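## Task

Find the bread roll, which sits on a shelf in one of the storage bays, and place only it on the desk. Every other object must stay on its shelf, table or counter. The robot must not tip over or finish leaning. The roll has to rest on the desk by itself, not because the robot holds it there. At the end, open the gripper and move the robot away from it.

## Robot and tools

ROBOT. A simulated Hello Robot Stretch 3 with a single arm. It has a two-wheel base (0.33 m long, 0.34 m wide), a mast with a lift, and a telescoping arm that reaches out to the robot's RIGHT side. The base cannot move sideways, so to move the gripper forward or back you drive the base. Turns on the spot pivot about the midpoint of the drive wheels, 0.05 m behind the front edge. With the arm retracted and the wrist folded, the swept turning circle has radius 0.28 m. An unfolded, level wrist reaches past that circle. Loose objects may occasionally get nudged by outside forces.

FRAMES. Base frame: origin on the floor between the drive wheels, x forward, y left, z up. hand_pose is reported in this frame, located where the closed fingertips meet. With all wrist joints at zero, that hand frame has x up, y pointing back along the arm toward the mast, and z toward the robot's rear. Odometry frame is the base frame as it was when the scene began.

TOOL execute_actions. Arguments: "actions" (a list holding exactly one action, or empty to just read state and images) and optional "cameras" (list from head_camera, nav_camera, wrist_camera, all; omitted, null or ["all"] gives every camera; [] gives none). One action may contain:
- "base": exactly one of {"translate_m": d}, a relative drive of d metres along the current heading, forward positive, range -1 to 1; or {"rotate_rad": d}, a relative turn in place, counter-clockwise (left) positive, range -3.2 to 3.2. Both are offsets from where the base last reported itself.
- "joints": a dictionary of absolute joint targets by name. lift_m 0 to 1.1 (arm height on mast, metres); arm_m 0 to 0.52 (extension, metres); wrist_yaw_rad -1.345 to 4.42 (0 along the arm, positive swings toward the front, 3.0 folds over the base); wrist_pitch_rad -1.57 to 0.451 (0 level, negative tips fingers down); wrist_roll_rad -2.911 to 2.911 (0 = fingers side by side, level); gripper_m -0.089 to 0.179 (larger is wider; real fingertip gap is 0.007 m smaller near closed, 0.025 m smaller fully open, zero below 0.007); head_pan_rad -3.953 to 1.73 (0 forward, positive left, -1.57 looks along the arm); head_tilt_rad -1.53 to 0.419 (0 level, negative down). Tolerances for done: lift and arm ±0.004, gripper ±0.004, yaw/roll/head ±0.02, pitch ±0.05.
- "contact_limits": {"arm_m": n}, n a motor effort percentage 1 to 100 at which the arm motion halts (contact_stop). Smaller is gentler but too small halts instantly; values above the maximum are clipped.
Base and joint motions in one action start together. Omitted joints or base may keep pushing toward an earlier target. Unknown keys or out-of-range values reject the whole call with no motion. If a result reports a stop, remaining motion calls in that same reply are skipped.

TOOL wait: {"seconds": 0 to 10}. Commands nothing; returns state and images like an empty action.

TOOL zoom_image: {"camera": name, "region": [x0, y0, x1, y1]} in pixels of that camera's last full image, top-left origin, at most 504x504. Image sizes: head_camera 896x504 (pinhole, fx=fy 647.035, cx 447.05, cy 253.239), nav_camera 672x504 (fisheye, f 326.112), wrist_camera 644x364 (pinhole, f 317.701). Head and nav cameras turn with head_pan_rad and head_tilt_rad; the wrist camera rides on the gripper.

TOOL finished_scene: {"scene": number of the current scene}. Irreversible; reports success and hands over the next task.

RESULT LINES. base_status and joint_status: how each commanded motion ended. done (for the base, wheels turned the commanded amount even if slipping); off_target (rested short, may still push); contact_stop, time_out, torque_fault (target dropped, holds where it stopped unless slack or switched off). on_its_own covers uncommanded parts; its "held at" is the held target, not the position. motor_effort: percent of maximum, positive toward larger joint values, bracketed peak; readings carry fixed bias and noise. Positive wheel effort pushes forward. base_odometry counts wheel turns (slip included); heading -3.142 to 3.142, left positive. turned_by_wheels and turned_by_imu give turning since the previous result. base_tilt in degrees, forward/right positive, with up to about 4 degrees of fixed bias. lidar_m: 12 sectors of 30 degrees, first straight ahead, then counter-clockwise (4th left, 7th behind, 10th right), distances 0.15 to 12 m in a plane 0.17 m above the floor; "-" means nothing seen; misses glass, thin legs and table tops; the mast and a low lift block some sectors. wrist_depth_mm (45 to 1000) and head_depth_mm (280 to 4000, head image sent sideways): 7x7 grids of median depth from top left, "-" meaning no reading.

GRIPPING. Command gripper_m smaller than the object's width to grasp; lower squeezes harder, but a stall guard eases force, so heavy items may slip; resend a different value to squeeze again. To release, open at least 0.02 beyond the touching value. Neither the reading nor done proves a grasp; check images.

SPEED AND STOWING. Full base speed (0.30 m/s, 1.9 rad/s) only with lift_m under 0.30, arm_m under 0.03 and wrist_yaw_rad over 2.54; otherwise 0.10 m/s and 0.63 rad/s. Fold or unfold the wrist only with lift_m between 0.32 and 0.95, wrist_pitch_rad -0.4 and roll near 0; once folded the lift may go down to 0.25. If yaw is below -0.4, keep pitch at -0.5 or lower.

CAUTIONS. Arm and lift halt and go slack when pressing firmly; a slack lift can sag under load or be pushed up by closing fingers on a surface. Base, wrist and head never auto-stop. Wrist servos under prolonged strain switch off for 10 s (torque_fault). Pushing with the gripper above about 0.45 m, repeated pushes after a contact stop, or driving while holding or pressing something fixed can tip the robot; snagging furniture does too, especially reversing. If tilted, reverse the last motion in small steps, free the gripper, and lower lift_m to about 0.2. Avoid drops, slams and hard pushes. The simulation keeps running while you think, holding the last command.

Each tool is called after "Emit:" as a command line: name --argument value for each argument, lists and objects as JSON in quotes; but a table of rows of numbers goes row by row, as --pt "numbers of a row", without its own name.

## Session

Emit:
execute_actions --actions '[]'

Scene clock: 0.00 s.
base_odometry: x=+0.000 y=+0.000 heading=+0.000 (m, m, rad; odometry frame)
turned_by_wheels: +0.000 (rad since the last result)
turned_by_imu: +0.000 (rad since the last result)
base_tilt: forward=-0.2 right=+0.8 (deg)
lidar_m: 1.19 1.22 2.17 1.69 0.97 0.81 0.81 0.94 0.85 0.86 0.99 1.13
head_depth_mm: 1862 2715 2712 2746 2731 2721 2220 / 1883 2775 2787 2800 2787 2788 2213 / 1908 2817 2836 2832 2839 2843 2182 / 1489 2881 2369 2508 2628 2738 2153 / 1940 1654 1591 1638 1710 1767 1825 / 1796 1163 1199 1227 1261 1290 1323 / 1800 1110 1114 1119 1115 1118 1127
base_status: not commanded
joint_positions: lift_m=+0.537 arm_m=+0.000 wrist_yaw_rad=+3.005 wrist_pitch_rad=-0.550 wrist_roll_rad=+0.019 gripper_m=+0.037 head_pan_rad=+0.006 head_tilt_rad=-0.020
joint_status: not commanded
motor_effort: left_wheel=+1 right_wheel=+1 lift_m=+27 arm_m=+0 wrist_yaw_rad=+1 wrist_pitch_rad=+4 wrist_roll_rad=+0 gripper_m=+0 head_pan_rad=+0 head_tilt_rad=+2 (%)
hand_pose: x=+0.0067 y=+0.0588 z=+0.5218 quat_wxyz=(+0.239, +0.698, +0.143, +0.660) (m; base frame)
wrist_depth_mm: 832 981 - - - - - / 849 - - - - - - / 854 - - - - - - / 837 886 913 931 926 940 982 / 781 773 782 811 830 821 831 / 665 680 - 704 706 731 751 / 601 618 - 632 634 630 640
pictures: head_camera (sideways: a quarter turn clockwise sets it upright), nav_camera (sideways: a quarter turn counterclockwise sets it upright), wrist_camera
Images, in order (width x height): head_camera 896x504, nav_camera 672x504, wrist_camera 644x364.

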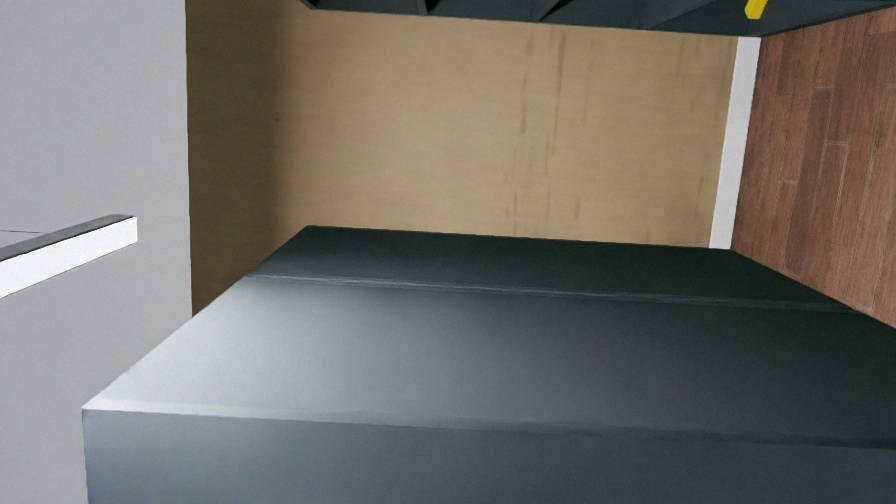

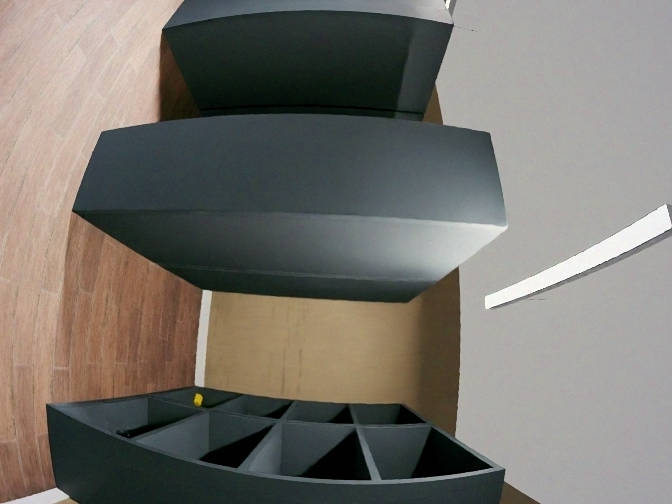

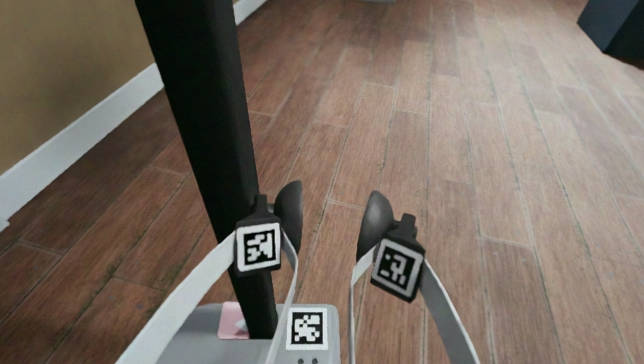

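Emit:
execute_actions --actions '[{"joints":{"lift_m":0.25},"base":{"rotate_rad":0.45}}]' --cameras '[]'

Emit:
execute_actions --actions '[{"base":{"translate_m":0.9}}]' --cameras '[]'

Emit:
execute_actions --actions '[{"base":{"rotate_rad":-0.45},"joints":{"head_pan_rad":-1.0,"head_tilt_rad":-0.4}}]' --cameras '["nav_camera","head_camera"]'

Scene clock: 12.10 s.
base_odometry: x=+0.000 y=+0.000 heading=+0.450 (m, m, rad; odometry frame)
turned_by_wheels: +0.450 (rad since the last result)
turned_by_imu: +0.452 (rad since the last result)
base_tilt: forward=-0.3 right=+0.8 (deg)
lidar_m: 1.18 2.17 1.95 1.01 0.82 0.81 0.90 0.86 0.85 0.95 1.13 1.23
head_depth_mm: 1876 1356 1380 1422 1476 1516 1570 / 1814 1127 1145 1138 1167 1193 1230 / 1899 1201 1195 1192 1181 1178 1171 / 1923 1312 1296 1295 1284 1280 1271 / 1946 2780 2561 2529 2579 1391 1385 / 1977 3012 2337 2359 2400 2418 2119 / 1984 2874 2093 2130 2134 2189 2092
base_status: done
joint_positions: lift_m=+0.250 arm_m=+0.000 wrist_yaw_rad=+3.005 wrist_pitch_rad=-0.550 wrist_roll_rad=+0.019 gripper_m=+0.037 head_pan_rad=+0.006 head_tilt_rad=-0.020
joint_status: all done
motor_effort: left_wheel=-1(3) right_wheel=+3(6) lift_m=+20(24) arm_m=+0(1) wrist_yaw_rad=+1(1) wrist_pitch_rad=+4(4) wrist_roll_rad=+0(0) gripper_m=+0(0) head_pan_rad=+0(0) head_tilt_rad=+1(2) (%)
hand_pose: x=+0.0067 y=+0.0587 z=+0.2344 quat_wxyz=(+0.240, +0.698, +0.143, +0.660) (m; base frame)
wrist_depth_mm: 656 745 971 - - - - / 663 710 757 754 758 805 835 / 575 584 611 616 632 643 656 / 491 522 - 544 528 534 555 / - - - - 455 456 469 / - - - - 389 407 406 / - - - - 353 359 364
pictures: none
No camera images: the call's "cameras" was empty. Leave "cameras" out to get every camera's image.

Scene clock: 16.87 s.
base_odometry: x=+0.811 y=+0.391 heading=+0.450 (m, m, rad; odometry frame)
turned_by_wheels: +0.000 (rad since the last result)
turned_by_imu: -0.002 (rad since the last result)
base_tilt: forward=-0.3 right=+0.7 (deg)
lidar_m: 0.42 1.36 2.64 1.85 1.53 1.51 1.66 1.44 1.04 1.58 0.38 0.38
head_depth_mm: 345 343 342 341 339 337 336 / 370 369 367 365 364 362 360 / 399 397 396 394 392 390 389 / 434 432 430 428 425 423 420 / 476 473 470 467 464 462 459 / 1963 1669 1604 1624 1612 1627 1631 / 1985 1462 1448 1467 1483 1499 1525
base_status: done
joint_positions: lift_m=+0.250 arm_m=+0.000 wrist_yaw_rad=+3.005 wrist_pitch_rad=-0.551 wrist_roll_rad=+0.019 gripper_m=+0.037 head_pan_rad=+0.006 head_tilt_rad=-0.020
joint_status: not commanded
motor_effort: left_wheel=-1(4) right_wheel=+3(8) lift_m=+20(21) arm_m=+0(0) wrist_yaw_rad=+0(0) wrist_pitch_rad=+4(4) wrist_roll_rad=+0(0) gripper_m=+0(0) head_pan_rad=+0(0) head_tilt_rad=+1(2) (%)
hand_pose: x=+0.0067 y=+0.0587 z=+0.2344 quat_wxyz=(+0.240, +0.698, +0.143, +0.660) (m; base frame)
wrist_depth_mm: 896 918 981 967 - - - / 694 704 770 766 790 832 851 / 574 586 604 629 617 658 668 / 489 519 - 534 531 541 544 / - - - - 451 457 474 / - - - - 384 403 410 / - - - - 351 357 358
pictures: none
No camera images: the call's "cameras" was empty. Leave "cameras" out to get every camera's image.

Scene clock: 18.30 s.
base_odometry: x=+0.811 y=+0.391 heading=+0.000 (m, m, rad; odometry frame)
turned_by_wheels: -0.450 (rad since the last result)
turned_by_imu: -0.452 (rad since the last result)
base_tilt: forward=-0.2 right=+0.8 (deg)
lidar_m: 0.38 0.43 1.36 2.35 1.76 1.51 1.52 1.67 1.44 1.04 1.58 0.38
head_depth_mm: 1315 1402 1434 1523 1286 1218 1364 / 1423 1536 1542 1682 1404 1658 1367 / 1530 1652 1623 1812 1523 1654 1409 / 1409 1555 1626 1795 1945 1669 1395 / 1355 1454 1556 1682 1853 1729 1389 / 2106 2277 2429 2377 2136 1691 1373 / 1978 2131 2267 2425 2200 1688 1366
base_status: done
joint_positions: lift_m=+0.250 arm_m=+0.000 wrist_yaw_rad=+3.005 wrist_pitch_rad=-0.551 wrist_roll_rad=+0.019 gripper_m=+0.037 head_pan_rad=-0.993 head_tilt_rad=-0.395
joint_status: all done
motor_effort: left_wheel=+3(8) right_wheel=-2(7) lift_m=+21(21) arm_m=+0(0) wrist_yaw_rad=+0(0) wrist_pitch_rad=+4(4) wrist_roll_rad=+0(0) gripper_m=+0(0) head_pan_rad=-3(27) head_tilt_rad=-1(21) (%)
hand_pose: x=+0.0067 y=+0.0587 z=+0.2344 quat_wxyz=(+0.240, +0.698, +0.143, +0.660) (m; base frame)
wrist_depth_mm: 908 903 944 - - - - / 693 712 745 762 772 808 832 / 562 589 601 612 637 651 661 / 488 519 - 540 525 547 539 / - - - - 453 458 456 / - - - - 388 400 415 / - - - - 360 359 364
pictures: head_camera (sideways: a quarter turn clockwise sets it upright), nav_camera (sideways: a quarter turn counterclockwise sets it upright)
Images, in order (width x height): head_camera 896x504, nav_camera 672x504.

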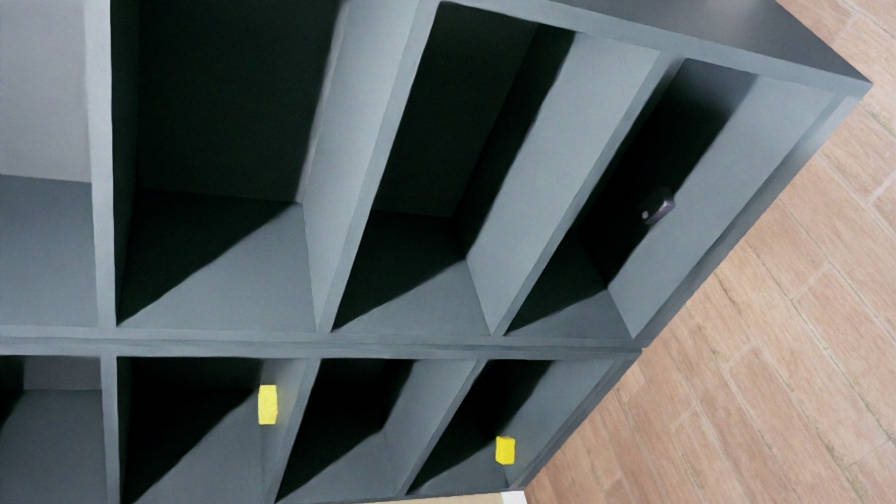

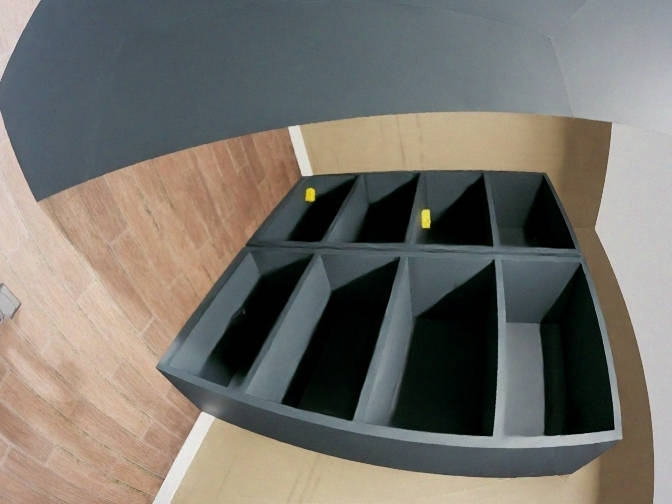

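Emit:
execute_actions --actions '[{"base":{"rotate_rad":-1.57}}]' --cameras '[]'

Emit:
execute_actions --actions '[{"base":{"translate_m":0.9}}]' --cameras '[]'

Emit:
execute_actions --actions '[{"base":{"rotate_rad":1.57}}]' --cameras '[]'

Emit:
execute_actions --actions '[{"base":{"translate_m":1.0},"joints":{"head_pan_rad":-1.3,"head_tilt_rad":-0.3}}]' --cameras '["nav_camera","head_camera"]'

Scene clock: 42.03 s.
base_odometry: x=+0.811 y=+0.391 heading=-1.570 (m, m, rad; odometry frame)
turned_by_wheels: -1.570 (rad since the last result)
turned_by_imu: -1.577 (rad since the last result)
base_tilt: forward=-0.2 right=+0.7 (deg)
lidar_m: 1.04 1.58 0.38 0.38 0.44 1.36 2.35 1.76 1.52 1.52 1.66 1.44
head_depth_mm: 1429 1490 1558 1618 1722 1729 1436 / 1538 1622 1701 1783 1892 1778 1422 / 1705 1790 1865 1980 2069 1746 1410 / 1666 1817 1969 2138 2223 1739 1397 / 1539 1637 1766 1933 2069 1722 1390 / 1414 1505 1620 1745 1900 1708 1379 / 1313 1396 1483 1589 1716 1691 1358
base_status: done
joint_positions: lift_m=+0.250 arm_m=+0.000 wrist_yaw_rad=+3.005 wrist_pitch_rad=-0.551 wrist_roll_rad=+0.019 gripper_m=+0.037 head_pan_rad=-0.993 head_tilt_rad=-0.396
joint_status: not commanded
motor_effort: left_wheel=+3(10) right_wheel=-2(7) lift_m=+20(21) arm_m=+0(1) wrist_yaw_rad=+1(1) wrist_pitch_rad=+4(4) wrist_roll_rad=+0(0) gripper_m=+0(0) head_pan_rad=-3(2) head_tilt_rad=-2(2) (%)
hand_pose: x=+0.0067 y=+0.0586 z=+0.2344 quat_wxyz=(+0.240, +0.698, +0.143, +0.660) (m; base frame)
wrist_depth_mm: 879 890 434 414 390 - - / 697 677 495 466 447 794 836 / 571 578 565 537 591 623 654 / 486 518 - 539 531 535 551 / - - - - 458 461 465 / - - - - 389 406 407 / - - - - 349 356 366
pictures: none
No camera images: the call's "cameras" was empty. Leave "cameras" out to get every camera's image.

Scene clock: 46.80 s.
base_odometry: x=+0.811 y=-0.509 heading=-1.570 (m, m, rad; odometry frame)
turned_by_wheels: +0.000 (rad since the last result)
turned_by_imu: -0.001 (rad since the last result)
base_tilt: forward=-0.2 right=+0.8 (deg)
lidar_m: 0.30 0.18 0.20 1.64 0.94 0.82 2.82 2.02 1.73 1.15 0.66 0.57
head_depth_mm: 879 979 1106 1272 1495 1680 1434 / 782 858 958 1074 1228 1445 1419 / 700 763 839 934 1050 1199 1330 / 639 692 751 823 910 1023 1163 / 585 628 678 736 808 892 1001 / 538 576 620 668 725 791 871 / 499 533 569 609 657 711 775
base_status: done
joint_positions: lift_m=+0.250 arm_m=+0.000 wrist_yaw_rad=+3.005 wrist_pitch_rad=-0.551 wrist_roll_rad=+0.019 gripper_m=+0.037 head_pan_rad=-0.993 head_tilt_rad=-0.396
joint_status: not commanded
motor_effort: left_wheel=+3(8) right_wheel=-2(6) lift_m=+20(20) arm_m=+0(0) wrist_yaw_rad=+1(0) wrist_pitch_rad=+4(4) wrist_roll_rad=+0(0) gripper_m=+0(0) head_pan_rad=-2(2) head_tilt_rad=-1(2) (%)
hand_pose: x=+0.0067 y=+0.0586 z=+0.2344 quat_wxyz=(+0.240, +0.698, +0.143, +0.660) (m; base frame)
wrist_depth_mm: 783 874 965 978 946 837 159 / 697 705 753 753 729 627 169 / 579 588 608 608 582 466 186 / 486 517 - 539 505 236 210 / - - - - 385 267 241 / - - - - 362 320 284 / - - - - 353 357 345
pictures: none
No camera images: the call's "cameras" was empty. Leave "cameras" out to get every camera's image.

Scene clock: 49.10 s.
base_odometry: x=+0.811 y=-0.509 heading=+0.000 (m, m, rad; odometry frame)
turned_by_wheels: +1.570 (rad since the last result)
turned_by_imu: +1.576 (rad since the last result)
base_tilt: forward=-0.3 right=+0.9 (deg)
lidar_m: 1.64 0.94 0.82 2.81 2.02 1.73 1.16 0.66 0.57 0.30 0.18 0.20
head_depth_mm: - - - 290 318 385 495 / - - - - - 308 369 / - - - - - - 302 / - - - - - - - / - - - - - - - / - - - - - - - / - - - 716 527 403 321
base_status: done
joint_positions: lift_m=+0.250 arm_m=+0.000 wrist_yaw_rad=+3.005 wrist_pitch_rad=-0.551 wrist_roll_rad=+0.019 gripper_m=+0.037 head_pan_rad=-0.993 head_tilt_rad=-0.396
joint_status: not commanded
motor_effort: left_wheel=-1(5) right_wheel=+3(10) lift_m=+21(20) arm_m=-1(0) wrist_yaw_rad=+1(0) wrist_pitch_rad=+4(4) wrist_roll_rad=+0(0) gripper_m=+0(0) head_pan_rad=-2(2) head_tilt_rad=-2(1) (%)
hand_pose: x=+0.0067 y=+0.0586 z=+0.2344 quat_wxyz=(+0.240, +0.698, +0.143, +0.660) (m; base frame)
wrist_depth_mm: 883 912 951 990 - 744 702 / 704 707 750 766 771 786 765 / 575 580 602 598 629 661 647 / 490 513 - 532 531 540 548 / - - - - 452 461 468 / - - - - 387 409 413 / - - - - 356 362 364
pictures: none
No camera images: the call's "cameras" was empty. Leave "cameras" out to get every camera's image.

Scene clock: 63.70 s.
base_odometry: x=+1.399 y=-0.509 heading=+0.047 (m, m, rad; odometry frame)
turned_by_wheels: +0.047 (rad since the last result)
turned_by_imu: -1.828 (rad since the last result)
base_tilt: forward=-0.3 right=+0.8 (deg)
lidar_m: 0.16 0.52 0.72 0.82 1.21 0.89 0.86 2.73 1.99 1.93 0.81 -
head_depth_mm: 1596 1669 1771 1869 1982 1913 1511 / 1626 1730 1821 1917 2047 1906 1498 / 1691 1796 1870 1996 2125 1882 1483 / 1486 1637 1814 2004 2150 1857 1459 / 1135 1215 1319 1430 1556 1660 1455 / 916 971 1031 1097 1175 1264 1328 / 767 806 847 891 943 999 1057
base_status: translate_m time_out (by the wheels' count: +0.5874 of +1.0000)
joint_positions: lift_m=+0.250 arm_m=+0.000 wrist_yaw_rad=+3.005 wrist_pitch_rad=-0.555 wrist_roll_rad=+0.022 gripper_m=+0.037 head_pan_rad=-1.261 head_tilt_rad=-0.334
joint_status: head_pan_rad off_target (ended at -1.261, target -1.300); head_tilt_rad off_target (ended at -0.334, target -0.300)
on_its_own: left_wheel is at rest, and its effort (+23) is outside its rest range (-18 to +18)
motor_effort: left_wheel=+23(69) right_wheel=+5(81) lift_m=+27(29) arm_m=+0(3) wrist_yaw_rad=+1(59) wrist_pitch_rad=+6(7) wrist_roll_rad=-1(1) gripper_m=+0(0) head_pan_rad=-12(38) head_tilt_rad=+13(32) (%)
hand_pose: x=+0.0067 y=+0.0580 z=+0.2332 quat_wxyz=(+0.241, +0.699, +0.144, +0.658) (m; base frame)
wrist_depth_mm: 873 882 962 903 795 754 570 / 709 700 745 726 589 598 582 / 582 580 602 584 485 503 513 / 485 520 - 528 420 423 429 / - - - - 360 363 371 / - - - - 306 319 323 / - - - - 278 284 58
pictures: head_camera (sideways: a quarter turn clockwise sets it upright), nav_camera (sideways: a quarter turn counterclockwise sets it upright)
Images, in order (width x height): head_camera 896x504, nav_camera 672x504.

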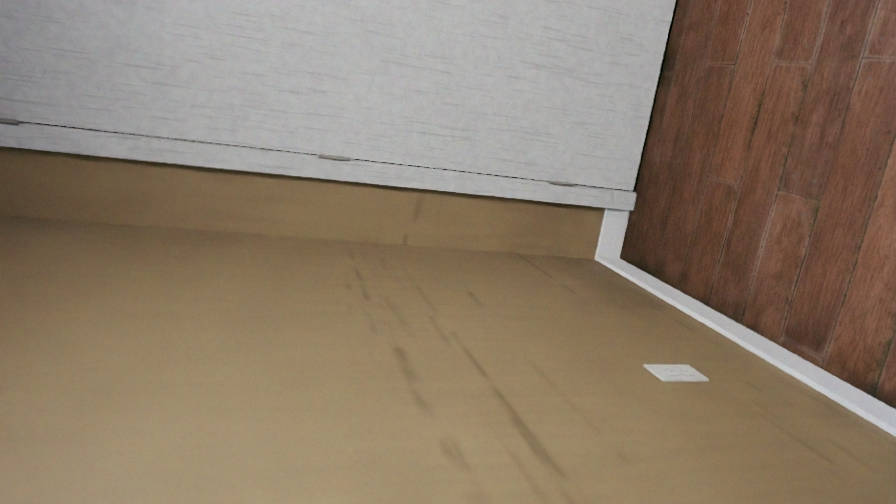

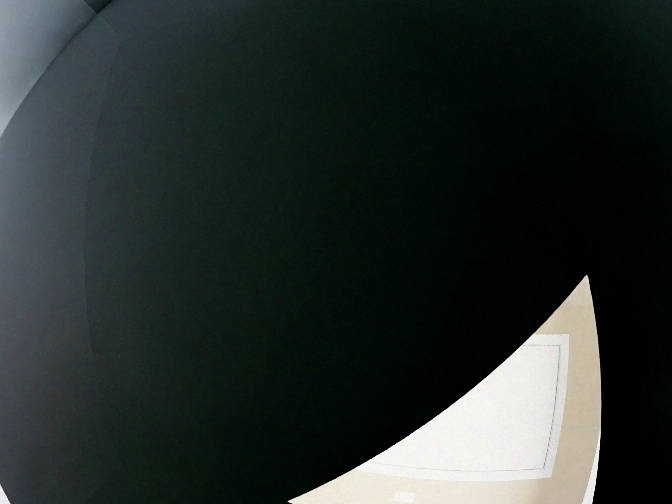

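Snagged on the shelf; now heading about -1.83. Back up, turn, enter.

Emit:
execute_actions --actions '[{"base":{"translate_m":-0.3}}]' --cameras '[]'

Emit:
execute_actions --actions '[{"base":{"rotate_rad":1.83}}]' --cameras '["nav_camera"]'

Scene clock: 72.97 s.
base_odometry: x=+1.099 y=-0.523 heading=+0.047 (m, m, rad; odometry frame)
turned_by_wheels: +0.000 (rad since the last result)
turned_by_imu: -0.001 (rad since the last result)
base_tilt: forward=-0.3 right=+0.8 (deg)
lidar_m: 0.35 0.83 0.89 1.79 0.79 0.58 0.56 2.69 2.01 1.92 1.15 0.84
head_depth_mm: 1593 1685 1761 1849 1972 1986 1548 / 1630 1720 1815 1907 2026 1953 1527 / 1674 1761 1857 1959 2088 1931 1507 / 1720 1814 1912 2035 2143 1933 1502 / 1784 1864 1985 2096 2238 1904 1489 / 1557 1653 1745 1860 1979 1855 1472 / 1290 1347 1418 1499 1564 1643 1460
base_status: done
joint_positions: lift_m=+0.250 arm_m=+0.000 wrist_yaw_rad=+3.005 wrist_pitch_rad=-0.555 wrist_roll_rad=+0.022 gripper_m=+0.037 head_pan_rad=-1.293 head_tilt_rad=-0.310
joint_status: not commanded
on_its_own: head_pan_rad moved -0.032 to your old target -1.300; head_tilt_rad moved +0.024 to your old target -0.300
motor_effort: left_wheel=+1(15) right_wheel=+0(6) lift_m=+27(27) arm_m=+0(1) wrist_yaw_rad=+1(1) wrist_pitch_rad=+5(5) wrist_roll_rad=-1(1) gripper_m=+0(0) head_pan_rad=-2(12) head_tilt_rad=+4(12) (%)
hand_pose: x=+0.0067 y=+0.0580 z=+0.2332 quat_wxyz=(+0.241, +0.699, +0.144, +0.658) (m; base frame)
wrist_depth_mm: 698 852 957 964 921 806 789 / 660 710 743 741 778 659 603 / 570 589 608 606 619 587 513 / 490 516 - 530 531 516 432 / - - - - 452 460 390 / - - - - 388 404 382 / - - - - 354 357 355
pictures: none
No camera images: the call's "cameras" was empty. Leave "cameras" out to get every camera's image.

Scene clock: 75.27 s.
base_odometry: x=+1.099 y=-0.523 heading=+1.877 (m, m, rad; odometry frame)
turned_by_wheels: +1.830 (rad since the last result)
turned_by_imu: +1.837 (rad since the last result)
base_tilt: forward=-0.3 right=+0.8 (deg)
lidar_m: 1.12 0.65 0.56 0.56 2.24 1.93 1.63 0.94 0.35 0.80 0.93 0.89
head_depth_mm: 383 695 723 758 674 481 373 / 395 731 766 802 665 475 393 / 405 771 811 841 653 471 817 / 417 813 862 890 644 466 858 / 429 862 914 937 635 478 882 / 441 923 976 989 625 514 875 / 453 959 1015 972 615 1018 868
base_status: done
joint_positions: lift_m=+0.250 arm_m=+0.000 wrist_yaw_rad=+3.005 wrist_pitch_rad=-0.555 wrist_roll_rad=+0.022 gripper_m=+0.037 head_pan_rad=-1.293 head_tilt_rad=-0.310
joint_status: not commanded
motor_effort: left_wheel=-1(5) right_wheel=+3(11) lift_m=+27(27) arm_m=+1(0) wrist_yaw_rad=+0(1) wrist_pitch_rad=+6(6) wrist_roll_rad=-1(1) gripper_m=+0(0) head_pan_rad=-2(3) head_tilt_rad=+4(3) (%)
hand_pose: x=+0.0067 y=+0.0580 z=+0.2332 quat_wxyz=(+0.241, +0.699, +0.144, +0.658) (m; base frame)
wrist_depth_mm: 899 909 930 955 559 521 498 / 695 708 749 733 638 579 539 / 571 577 599 615 622 615 607 / 493 525 - 541 523 540 543 / - - - - 457 460 467 / - - - - 385 401 407 / - - - - 350 361 357
pictures: nav_camera (sideways: a quarter turn counterclockwise sets it upright)
Images, in order (width x height): nav_camera 672x504.

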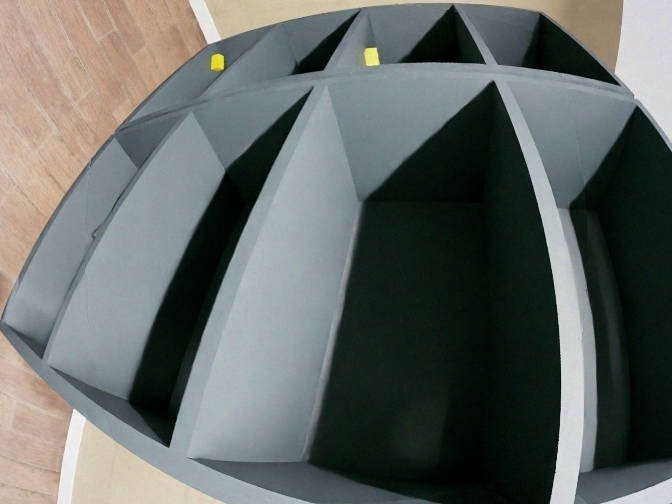

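Emit:
execute_actions --actions '[{"base":{"translate_m":0.6},"joints":{"lift_m":0.9,"wrist_pitch_rad":-0.4,"head_pan_rad":-1.57}}]' --cameras '["nav_camera","head_camera"]'

Scene clock: 88.43 s.
base_odometry: x=+0.918 y=+0.049 heading=+1.877 (m, m, rad; odometry frame)
turned_by_wheels: +0.000 (rad since the last result)
turned_by_imu: -0.002 (rad since the last result)
base_tilt: forward=-0.2 right=+0.7 (deg)
lidar_m: 0.81 0.47 0.40 0.40 0.47 2.49 1.95 0.78 0.96 0.56 0.59 1.23
head_depth_mm: 423 818 860 899 676 548 911 / 438 837 882 922 665 1034 907 / 451 858 903 943 657 1060 896 / 465 849 914 955 644 1057 892 / 481 633 683 740 634 860 859 / 450 490 520 551 578 630 683 / 462 487 521 552 589 630 691
base_status: done
joint_positions: lift_m=+0.900 arm_m=+0.000 wrist_yaw_rad=+3.005 wrist_pitch_rad=-0.424 wrist_roll_rad=+0.022 gripper_m=+0.037 head_pan_rad=-1.563 head_tilt_rad=-0.310
joint_status: all done
motor_effort: left_wheel=-1(5) right_wheel=+3(9) lift_m=+33(36) arm_m=+0(1) wrist_yaw_rad=+0(0) wrist_pitch_rad=+8(10) wrist_roll_rad=-1(1) gripper_m=+0(0) head_pan_rad=-3(15) head_tilt_rad=+3(4) (%)
hand_pose: x=+0.0092 y=+0.0764 z=+0.9111 quat_wxyz=(+0.197, +0.707, +0.099, +0.672) (m; base frame)
wrist_depth_mm: 541 502 442 426 396 368 350 / 622 567 498 463 437 406 378 / - 641 560 522 485 447 416 / - 719 628 586 544 502 462 / - 879 - 676 591 552 520 / - - - 812 748 648 575 / 990 - - 993 866 749 651
pictures: head_camera (sideways: a quarter turn clockwise sets it upright), nav_camera (sideways: a quarter turn counterclockwise sets it upright)
Images, in order (width x height): head_camera 896x504, nav_camera 672x504.

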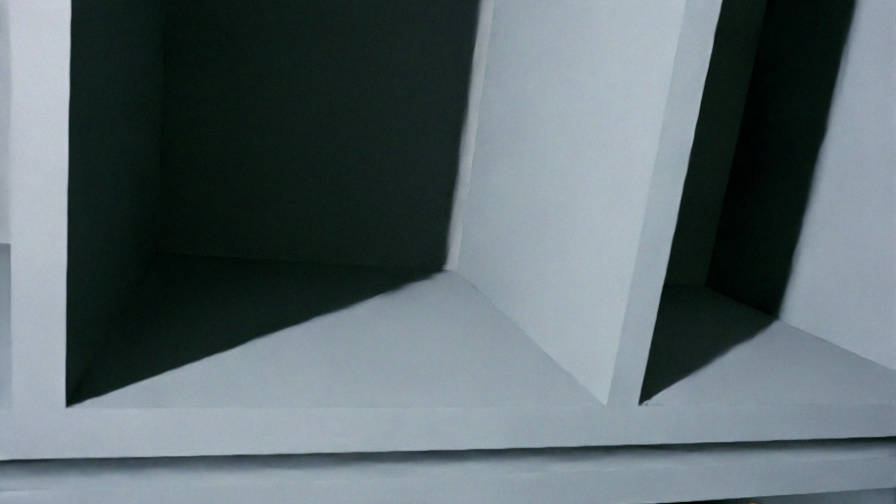

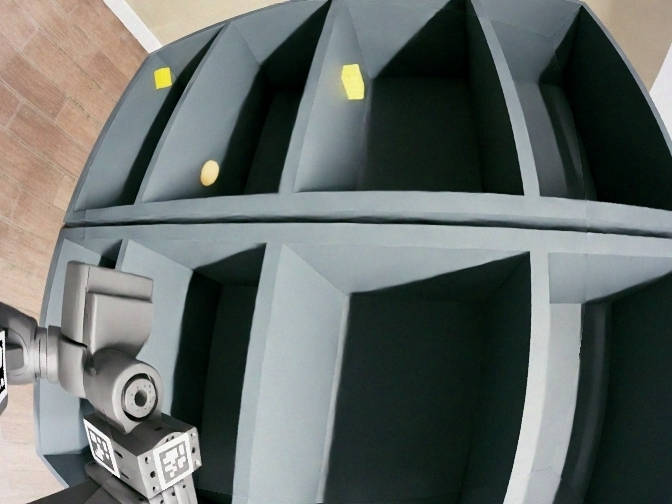

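Emit:
execute_actions --actions '[{"base":{"translate_m":0.3},"joints":{"lift_m":0.6,"wrist_yaw_rad":0,"gripper_m":0.15,"head_tilt_rad":-0.9}}]' --cameras '["wrist_camera","nav_camera"]'

Scene clock: 98.07 s.
base_odometry: x=+0.828 y=+0.335 heading=+1.877 (m, m, rad; odometry frame)
turned_by_wheels: +0.000 (rad since the last result)
turned_by_imu: -0.002 (rad since the last result)
base_tilt: forward=-0.3 right=+0.8 (deg)
lidar_m: 0.65 0.38 0.33 0.33 0.38 0.66 2.10 1.05 0.58 0.59 1.06 0.94
head_depth_mm: 497 562 1121 992 1314 1250 1130 / 505 594 702 940 1332 1257 1134 / 736 599 1066 905 1272 1273 - / 721 611 1146 985 1328 - - / 705 1133 1127 996 1346 1232 1117 / 694 1175 1115 1018 1346 1227 1101 / 681 1216 1107 1418 1347 1223 1089
base_status: done
joint_positions: lift_m=+0.600 arm_m=+0.000 wrist_yaw_rad=+0.002 wrist_pitch_rad=-0.423 wrist_roll_rad=+0.022 gripper_m=+0.150 head_pan_rad=-1.563 head_tilt_rad=-0.889
joint_status: all done
motor_effort: left_wheel=-1(2) right_wheel=+3(6) lift_m=+20(31) arm_m=+0(1) wrist_yaw_rad=-1(6) wrist_pitch_rad=+8(8) wrist_roll_rad=-1(1) gripper_m=+0(100) head_pan_rad=-2(3) head_tilt_rad=-4(27) (%)
hand_pose: x=-0.0211 y=-0.3689 z=+0.6117 quat_wxyz=(+0.684, +0.148, -0.698, -0.150) (m; base frame)
wrist_depth_mm: 660 723 766 753 704 278 584 / 691 525 511 538 519 304 617 / 792 - - 424 393 367 446 / 853 976 - - 435 358 345 / 894 - 861 869 480 902 840 / 800 797 777 756 570 - 814 / 708 701 708 708 660 657 696
pictures: nav_camera (sideways: a quarter turn counterclockwise sets it upright), wrist_camera
Images, in order (width x height): nav_camera 672x504, wrist_camera 644x364.

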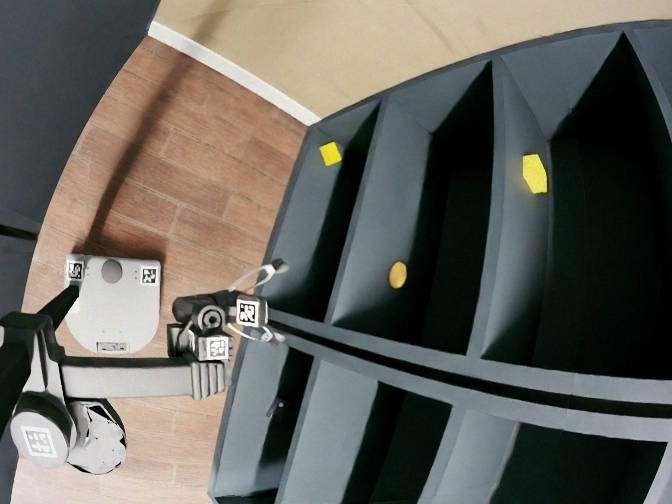

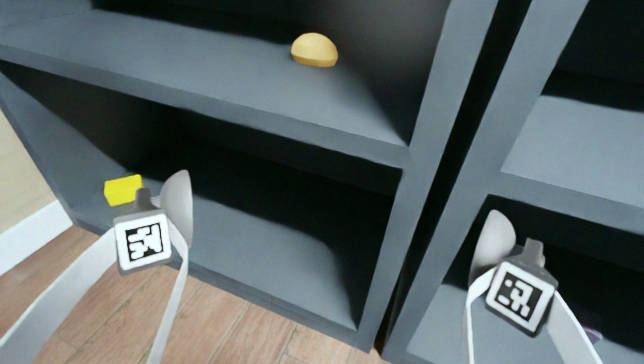

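Aligned. Level the wrist, raise slightly, extend.

Emit:
execute_actions --actions '[{"joints":{"lift_m":0.56,"wrist_pitch_rad":0,"arm_m":0.15}}]' --cameras '["wrist_camera"]'

Scene clock: 105.70 s.
base_odometry: x=+0.828 y=+0.335 heading=+1.877 (m, m, rad; odometry frame)
turned_by_wheels: +0.000 (rad since the last result)
turned_by_imu: -0.001 (rad since the last result)
base_tilt: forward=-0.2 right=+0.8 (deg)
lidar_m: 0.65 0.38 0.33 0.33 0.38 0.66 2.10 1.06 0.58 0.58 1.07 0.94
head_depth_mm: 497 562 1123 987 1319 1242 1134 / 506 593 702 937 1338 1253 1138 / 733 600 1064 913 1026 - - / 720 613 1141 987 - 1224 1127 / 706 1134 1132 1005 1339 1239 1116 / 692 1173 1115 1016 1340 1229 1095 / 680 1221 1103 1415 1348 1216 1086
base_status: not commanded
joint_positions: lift_m=+0.560 arm_m=+0.150 wrist_yaw_rad=+0.001 wrist_pitch_rad=-0.027 wrist_roll_rad=+0.022 gripper_m=+0.150 head_pan_rad=-1.563 head_tilt_rad=-0.889
joint_status: all done
motor_effort: left_wheel=-1(1) right_wheel=+3(3) lift_m=+20(21) arm_m=+4(1) wrist_yaw_rad=-1(2) wrist_pitch_rad=+9(9) wrist_roll_rad=-1(1) gripper_m=+0(0) head_pan_rad=-2(3) head_tilt_rad=-4(4) (%)
hand_pose: x=-0.0212 y=-0.5502 z=+0.6679 quat_wxyz=(+0.700, +0.010, -0.714, -0.010) (m; base frame)
wrist_depth_mm: 696 791 723 643 589 177 157 / 710 834 754 672 610 168 164 / 727 841 771 691 634 174 169 / 549 624 644 695 645 180 172 / 385 - 427 461 458 191 170 / 762 324 322 339 338 - 176 / 782 820 291 270 261 207 181
pictures: wrist_camera
Images, in order (width x height): wrist_camera 644x364.

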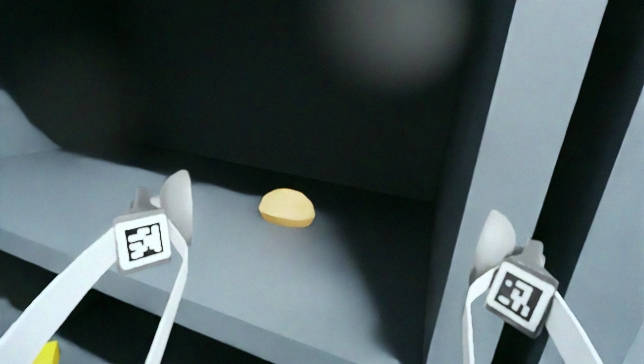

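Emit:
execute_actions --actions '[{"joints":{"lift_m":0.52,"arm_m":0.42}}]' --cameras '["wrist_camera"]'

Scene clock: 112.77 s.
base_odometry: x=+0.828 y=+0.335 heading=+1.877 (m, m, rad; odometry frame)
turned_by_wheels: +0.000 (rad since the last result)
turned_by_imu: +0.021 (rad since the last result)
base_tilt: forward=-0.3 right=+0.8 (deg)
lidar_m: 0.62 0.37 0.32 0.32 0.38 0.68 2.03 1.06 0.59 0.59 1.06 0.94
head_depth_mm: 505 562 1113 988 1306 1239 1132 / 649 587 694 914 1339 1249 1127 / 729 615 1119 942 1039 - - / 715 1105 1138 984 - 1232 1127 / 702 1144 1128 1014 1341 1235 1116 / 688 1193 1112 1418 1347 1228 1097 / 676 1228 1099 1429 1357 1214 1088
base_status: not commanded
joint_positions: lift_m=+0.520 arm_m=+0.172 wrist_yaw_rad=-0.018 wrist_pitch_rad=-0.003 wrist_roll_rad=+0.005 gripper_m=+0.150 head_pan_rad=-1.565 head_tilt_rad=-0.892
joint_status: arm_m contact_stop (moved +0.023 of +0.270); the others done
on_its_own: arm_m is slack since a contact_stop, until your next command for it (your +0.420 is given up); wrist_yaw_rad is at rest, and its effort (+22) is outside its rest range (-12 to +12)
motor_effort: left_wheel=-2(8) right_wheel=+4(12) lift_m=+19(21) arm_m=-1(36) wrist_yaw_rad=+22(73) wrist_pitch_rad=+1(9) wrist_roll_rad=+4(11) gripper_m=-4(12) head_pan_rad=-2(2) head_tilt_rad=-3(4) (%)
hand_pose: x=-0.0261 y=-0.5736 z=+0.6341 quat_wxyz=(+0.706, -0.005, -0.709, -0.008) (m; base frame)
wrist_depth_mm: 667 777 700 634 576 305 138 / 706 799 733 666 596 248 141 / 677 823 761 686 611 209 146 / 450 520 567 635 629 180 154 / 327 - 362 394 419 195 161 / 733 287 270 286 300 207 171 / 717 777 266 233 232 180 161
pictures: wrist_camera
Images, in order (width x height): wrist_camera 644x364.

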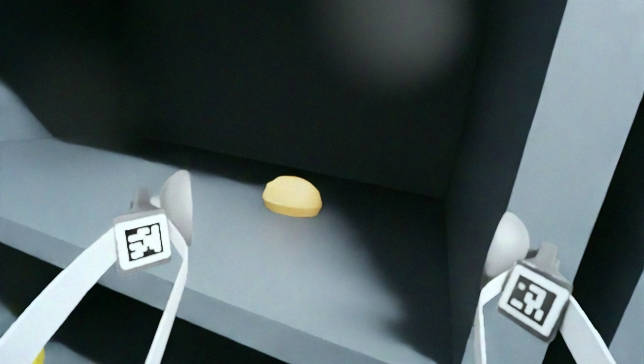

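Finger hit divider; narrow and move forward.

Emit:
execute_actions --actions '[{"base":{"translate_m":0.04},"joints":{"gripper_m":0.11}}]' --cameras '[]'

Emit:
execute_actions --actions '[{"joints":{"arm_m":0.42}}]' --cameras '["wrist_camera"]'

Scene clock: 122.73 s.
base_odometry: x=+0.816 y=+0.373 heading=+1.877 (m, m, rad; odometry frame)
turned_by_wheels: +0.000 (rad since the last result)
turned_by_imu: -0.001 (rad since the last result)
base_tilt: forward=-0.2 right=+0.8 (deg)
lidar_m: 0.60 0.36 0.31 0.31 0.37 0.66 2.05 1.10 0.60 1.05 1.02 0.90
head_depth_mm: 503 580 696 986 1325 1248 1135 / 744 599 738 864 1310 1259 1130 / 730 616 1157 971 1162 - - / 714 1120 1137 1005 - 1222 1126 / 700 1163 1128 1022 1348 1235 1117 / 687 1204 1108 1421 1351 1229 1097 / 675 1229 1103 1437 1355 1213 1089
base_status: done
joint_positions: lift_m=+0.520 arm_m=+0.172 wrist_yaw_rad=-0.002 wrist_pitch_rad=-0.015 wrist_roll_rad=+0.013 gripper_m=+0.110 head_pan_rad=-1.565 head_tilt_rad=-0.892
joint_status: all done
on_its_own: arm_m is slack since a contact_stop, until your next command for it (your +0.420 is given up)
motor_effort: left_wheel=+1(3) right_wheel=+0(8) lift_m=+20(20) arm_m=+1(1) wrist_yaw_rad=+1(22) wrist_pitch_rad=+5(5) wrist_roll_rad=+2(4) gripper_m=+0(100) head_pan_rad=-2(2) head_tilt_rad=-3(3) (%)
hand_pose: x=-0.0219 y=-0.5733 z=+0.6310 quat_wxyz=(+0.703, +0.005, -0.711, -0.006) (m; base frame)
wrist_depth_mm: 635 783 719 639 572 532 210 / 649 809 760 682 609 533 195 / 656 805 787 694 628 446 181 / 444 488 576 578 616 376 169 / 358 330 356 380 409 286 163 / 734 876 277 278 286 228 168 / 706 769 784 242 229 227 173
pictures: none
No camera images: the call's "cameras" was empty. Leave "cameras" out to get every camera's image.

Scene clock: 125.80 s.
base_odometry: x=+0.816 y=+0.373 heading=+1.877 (m, m, rad; odometry frame)
turned_by_wheels: +0.000 (rad since the last result)
turned_by_imu: +0.000 (rad since the last result)
base_tilt: forward=-0.2 right=+0.9 (deg)
lidar_m: 0.60 0.36 0.31 0.31 0.37 0.65 2.06 1.10 0.60 1.05 1.02 0.90
head_depth_mm: 503 580 695 984 1322 1246 1139 / 745 599 736 864 1305 1253 1130 / 728 618 1150 940 1286 - - / 714 1117 1171 1452 1334 1251 1128 / 700 1164 1124 1015 1349 1236 1116 / 685 1203 1111 1416 1359 1230 1095 / 675 1228 1102 1429 1362 1215 1086
base_status: not commanded
joint_positions: lift_m=+0.520 arm_m=+0.420 wrist_yaw_rad=-0.001 wrist_pitch_rad=-0.016 wrist_roll_rad=+0.014 gripper_m=+0.110 head_pan_rad=-1.565 head_tilt_rad=-0.892
joint_status: all done
motor_effort: left_wheel=+1(0) right_wheel=+1(1) lift_m=+20(20) arm_m=+3(2) wrist_yaw_rad=+0(2) wrist_pitch_rad=+5(5) wrist_roll_rad=+1(2) gripper_m=+0(0) head_pan_rad=-2(2) head_tilt_rad=-3(2) (%)
hand_pose: x=-0.0216 y=-0.8205 z=+0.6307 quat_wxyz=(+0.702, +0.006, -0.712, -0.006) (m; base frame)
wrist_depth_mm: 558 517 458 405 367 335 307 / 593 540 472 427 381 348 320 / 603 571 497 433 393 361 326 / 438 483 495 460 407 368 312 / 308 329 353 383 405 379 294 / 238 246 256 200 284 324 278 / - 197 200 188 228 234 237
pictures: wrist_camera
Images, in order (width x height): wrist_camera 644x364.

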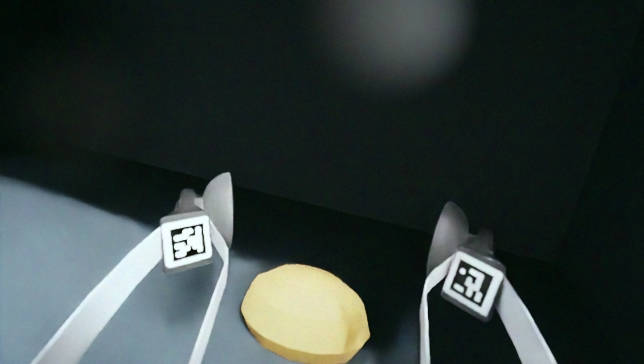

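Emit:
execute_actions --actions '[{"joints":{"lift_m":0.47}}]' --cameras '[]'

Emit:
execute_actions --actions '[{"joints":{"gripper_m":0.03}}]' --cameras '[]'

Emit:
execute_actions --actions '[{"joints":{"lift_m":0.52,"arm_m":0,"head_pan_rad":3.14}}]'

Scene clock: 142.23 s.
base_odometry: x=+0.816 y=+0.373 heading=+1.877 (m, m, rad; odometry frame)
turned_by_wheels: +0.000 (rad since the last result)
turned_by_imu: -0.001 (rad since the last result)
base_tilt: forward=-0.2 right=+0.8 (deg)
lidar_m: 0.60 0.36 0.31 0.31 0.37 0.66 2.05 1.10 0.60 1.05 1.02 0.90
head_depth_mm: 502 579 695 981 1324 1246 1140 / 744 598 739 862 1305 1259 1129 / 728 618 1150 961 1162 1272 - / 714 1115 1147 - 1332 1243 1130 / 699 1155 1128 1016 1350 1235 1118 / 687 1205 1111 1423 1358 1220 1096 / 675 1239 1096 1445 1354 1214 1086
base_status: not commanded
joint_positions: lift_m=+0.470 arm_m=+0.420 wrist_yaw_rad=-0.001 wrist_pitch_rad=-0.017 wrist_roll_rad=+0.014 gripper_m=+0.110 head_pan_rad=-1.565 head_tilt_rad=-0.892
joint_status: all done
motor_effort: left_wheel=+1(1) right_wheel=+1(1) lift_m=+20(19) arm_m=+3(4) wrist_yaw_rad=+1(1) wrist_pitch_rad=+5(5) wrist_roll_rad=+1(1) gripper_m=+0(0) head_pan_rad=-2(2) head_tilt_rad=-3(2) (%)
hand_pose: x=-0.0216 y=-0.8205 z=+0.5806 quat_wxyz=(+0.702, +0.006, -0.712, -0.006) (m; base frame)
wrist_depth_mm: 558 517 452 407 372 335 311 / 585 537 475 422 385 345 321 / 535 536 497 437 398 359 327 / 306 330 388 401 401 367 313 / 213 227 192 175 279 325 279 / 165 171 179 175 191 223 227 / - 136 144 149 156 162 171
pictures: none
No camera images: the call's "cameras" was empty. Leave "cameras" out to get every camera's image.

Scene clock: 143.53 s.
base_odometry: x=+0.816 y=+0.373 heading=+1.877 (m, m, rad; odometry frame)
turned_by_wheels: +0.000 (rad since the last result)
turned_by_imu: +0.000 (rad since the last result)
base_tilt: forward=-0.3 right=+0.7 (deg)
lidar_m: 0.60 0.36 0.31 0.31 0.37 0.66 2.05 1.10 0.60 1.05 1.02 0.90
head_depth_mm: 503 579 696 982 1323 1241 1135 / 743 598 738 862 1307 1257 1120 / 730 618 1151 956 1165 1280 - / 714 1117 1154 - 1335 1239 1133 / 701 1160 1129 1014 1350 1237 1117 / 688 1202 1115 1419 1356 1227 1094 / 673 1237 1100 1428 1361 1221 1083
base_status: not commanded
joint_positions: lift_m=+0.470 arm_m=+0.420 wrist_yaw_rad=-0.001 wrist_pitch_rad=-0.017 wrist_roll_rad=+0.014 gripper_m=+0.030 head_pan_rad=-1.565 head_tilt_rad=-0.892
joint_status: all done
motor_effort: left_wheel=+1(1) right_wheel=+1(1) lift_m=+20(20) arm_m=+3(3) wrist_yaw_rad=+2(0) wrist_pitch_rad=+5(6) wrist_roll_rad=+2(1) gripper_m=+0(100) head_pan_rad=-2(2) head_tilt_rad=-3(3) (%)
hand_pose: x=-0.0216 y=-0.8205 z=+0.5806 quat_wxyz=(+0.702, +0.006, -0.712, -0.006) (m; base frame)
wrist_depth_mm: 569 523 456 409 373 338 310 / 581 536 475 423 381 349 318 / 533 543 496 432 396 359 326 / 305 333 367 426 399 372 313 / 213 223 245 179 290 304 280 / 163 172 174 180 191 213 225 / 134 137 143 150 154 165 171
pictures: none
No camera images: the call's "cameras" was empty. Leave "cameras" out to get every camera's image.

action 0: "joints": head_pan_rad = 3.14 is out of range -3.953 to 1.73

Emit:
execute_actions --actions '[{"joints":{"lift_m":0.52,"arm_m":0,"head_pan_rad":-3.14,"head_tilt_rad":-0.3}}]'

Scene clock: 159.03 s.
base_odometry: x=+0.816 y=+0.373 heading=+1.877 (m, m, rad; odometry frame)
turned_by_wheels: +0.000 (rad since the last result)
turned_by_imu: -0.001 (rad since the last result)
base_tilt: forward=-0.3 right=+0.8 (deg)
lidar_m: 0.60 0.36 0.31 0.31 0.37 0.66 2.06 1.10 0.60 1.05 1.02 0.90
head_depth_mm: 2381 2499 2630 2743 2777 1978 1541 / 2414 2561 2691 2801 2733 1964 1524 / 2492 2623 2745 2892 2709 1929 1516 / 2585 2708 2830 3013 2624 1922 1499 / 2524 2677 2854 3060 2641 1894 1483 / 2018 2130 2256 2405 2402 1877 1479 / 1672 1754 1797 1092 1162 1244 1311
base_status: not commanded
joint_positions: lift_m=+0.520 arm_m=+0.001 wrist_yaw_rad=-0.001 wrist_pitch_rad=-0.017 wrist_roll_rad=+0.014 gripper_m=+0.030 head_pan_rad=-3.133 head_tilt_rad=-0.310
joint_status: all done
motor_effort: left_wheel=+1(0) right_wheel=+1(1) lift_m=+33(36) arm_m=-3(0) wrist_yaw_rad=-1(0) wrist_pitch_rad=+6(6) wrist_roll_rad=+1(1) gripper_m=+0(0) head_pan_rad=-3(26) head_tilt_rad=+4(26) (%)
hand_pose: x=-0.0216 y=-0.4013 z=+0.6299 quat_wxyz=(+0.702, +0.006, -0.712, -0.007) (m; base frame)
wrist_depth_mm: 656 869 925 841 749 297 272 / 699 882 954 843 754 315 284 / 671 819 956 846 789 323 299 / 712 555 532 608 656 331 649 / 761 975 - 415 407 341 465 / 778 939 987 979 371 349 334 / 778 782 807 861 836 366 749
pictures: head_camera (sideways: a quarter turn clockwise sets it upright), nav_camera (sideways: a quarter turn counterclockwise sets it upright), wrist_camera
Images, in order (width x height): head_camera 896x504, nav_camera 672x504, wrist_camera 644x364.

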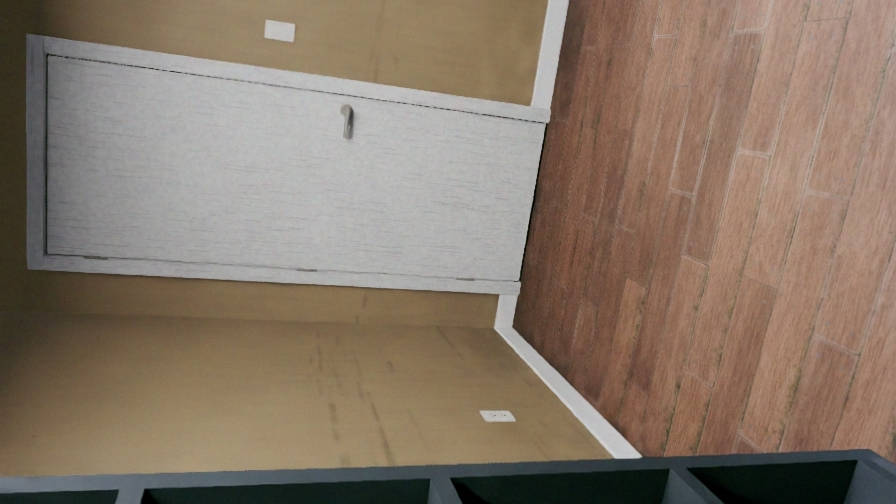

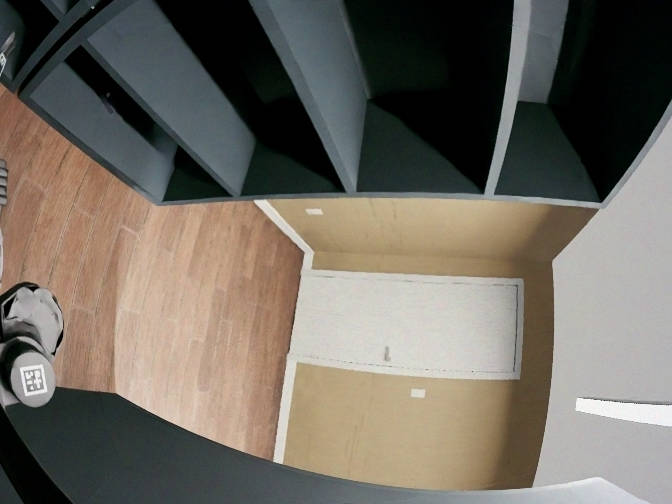

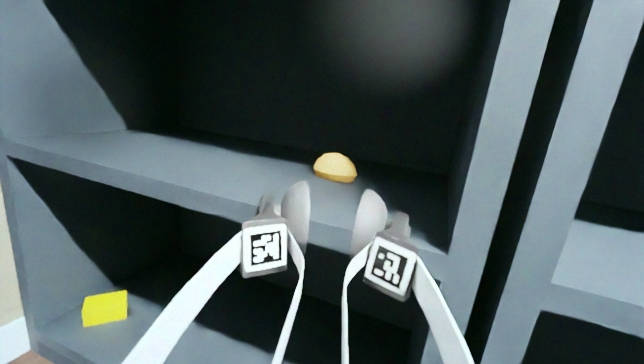

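Missed (too high). Retry lower, pitched down.

Emit:
execute_actions --actions '[{"base":{"translate_m":-0.02},"joints":{"arm_m":0.42,"gripper_m":0.11,"wrist_pitch_rad":-0.2}}]' --cameras '[]'

Emit:
execute_actions --actions '[{"joints":{"lift_m":0.46}}]' --cameras '["wrist_camera"]'

Emit:
execute_actions --actions '[{"joints":{"gripper_m":0.03}}]' --cameras '[]'

Emit:
execute_actions --actions '[{"joints":{"lift_m":0.52,"arm_m":0}}]' --cameras '["wrist_camera"]'

Scene clock: 173.80 s.
base_odometry: x=+0.822 y=+0.354 heading=+1.877 (m, m, rad; odometry frame)
turned_by_wheels: +0.000 (rad since the last result)
turned_by_imu: -0.001 (rad since the last result)
base_tilt: forward=-0.2 right=+0.8 (deg)
lidar_m: 0.61 0.36 0.32 0.32 0.37 0.67 2.04 1.08 0.59 0.59 1.04 0.92
head_depth_mm: 2360 2497 2613 2791 2783 1973 1533 / 2408 2525 2666 2833 2747 1958 1526 / 2466 2616 2753 2886 2672 1946 1516 / 2538 2694 2806 2981 2644 1914 1496 / 2516 2708 2833 3021 2639 1903 1489 / 2009 2130 2256 2408 2398 1884 1477 / 1668 1743 1817 1094 1140 1217 1294
base_status: done
joint_positions: lift_m=+0.520 arm_m=+0.420 wrist_yaw_rad=+0.000 wrist_pitch_rad=-0.215 wrist_roll_rad=+0.015 gripper_m=+0.110 head_pan_rad=-3.133 head_tilt_rad=-0.310
joint_status: all done
motor_effort: left_wheel=+1(3) right_wheel=+1(2) lift_m=+33(33) arm_m=+4(4) wrist_yaw_rad=+1(1) wrist_pitch_rad=+5(4) wrist_roll_rad=+1(1) gripper_m=+0(98) head_pan_rad=-3(2) head_tilt_rad=+4(4) (%)
hand_pose: x=-0.0216 y=-0.8099 z=+0.5802 quat_wxyz=(+0.698, +0.075, -0.708, -0.077) (m; base frame)
wrist_depth_mm: 547 494 439 387 353 320 295 / 556 521 465 419 371 337 308 / 361 382 415 424 393 355 292 / 261 274 295 277 326 347 268 / 206 214 204 196 242 264 239 / 170 175 181 187 190 207 204 / - 147 152 156 160 165 171
pictures: none
No camera images: the call's "cameras" was empty. Leave "cameras" out to get every camera's image.

Scene clock: 175.63 s.
base_odometry: x=+0.822 y=+0.354 heading=+1.877 (m, m, rad; odometry frame)
turned_by_wheels: +0.000 (rad since the last result)
turned_by_imu: -0.001 (rad since the last result)
base_tilt: forward=-0.2 right=+0.8 (deg)
lidar_m: 0.61 0.36 0.32 0.32 0.38 0.67 2.04 1.08 0.59 0.59 1.05 0.92
head_depth_mm: 2364 2505 2596 2747 2765 1993 1541 / 2417 2529 2619 2833 2708 1981 1533 / 2465 2617 2750 2887 2713 1946 1523 / 2536 2673 2789 2977 2664 1926 1500 / 2533 2678 2811 3026 2629 1901 1486 / 2001 2112 2250 2396 2407 1886 1479 / 1668 1745 1832 1892 1137 1218 1291
base_status: not commanded
joint_positions: lift_m=+0.480 arm_m=+0.420 wrist_yaw_rad=+0.001 wrist_pitch_rad=-0.155 wrist_roll_rad=+0.018 gripper_m=+0.110 head_pan_rad=-3.133 head_tilt_rad=-0.308
joint_status: lift_m contact_stop (moved -0.040 of -0.060)
on_its_own: lift_m is slack since a contact_stop, until your next command for it (your +0.460 is given up)
motor_effort: left_wheel=+2(6) right_wheel=-1(2) lift_m=+25(33) arm_m=+1(4) wrist_yaw_rad=+0(2) wrist_pitch_rad=-15(24) wrist_roll_rad=+0(1) gripper_m=+0(0) head_pan_rad=-2(2) head_tilt_rad=+3(4) (%)
hand_pose: x=-0.0212 y=-0.8143 z=+0.5548 quat_wxyz=(+0.699, +0.055, -0.711, -0.055) (m; base frame)
wrist_depth_mm: 556 491 440 388 353 321 299 / 562 528 460 415 371 335 304 / 333 350 394 417 393 353 295 / 226 238 191 182 290 312 272 / 172 180 182 183 206 228 220 / 140 143 149 154 157 172 174 / - 119 123 127 131 135 140
pictures: wrist_camera
Images, in order (width x height): wrist_camera 644x364.

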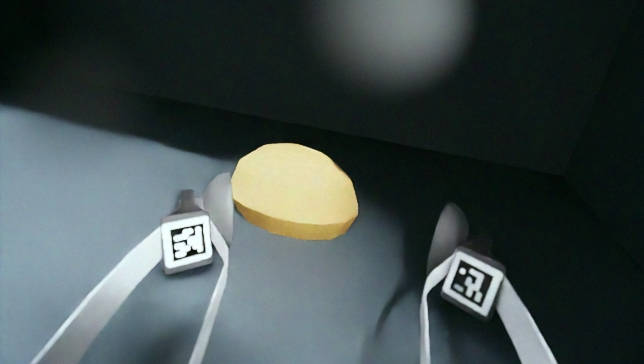

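not run: a stop came earlier in this reply.

not run: a stop came earlier in this reply.


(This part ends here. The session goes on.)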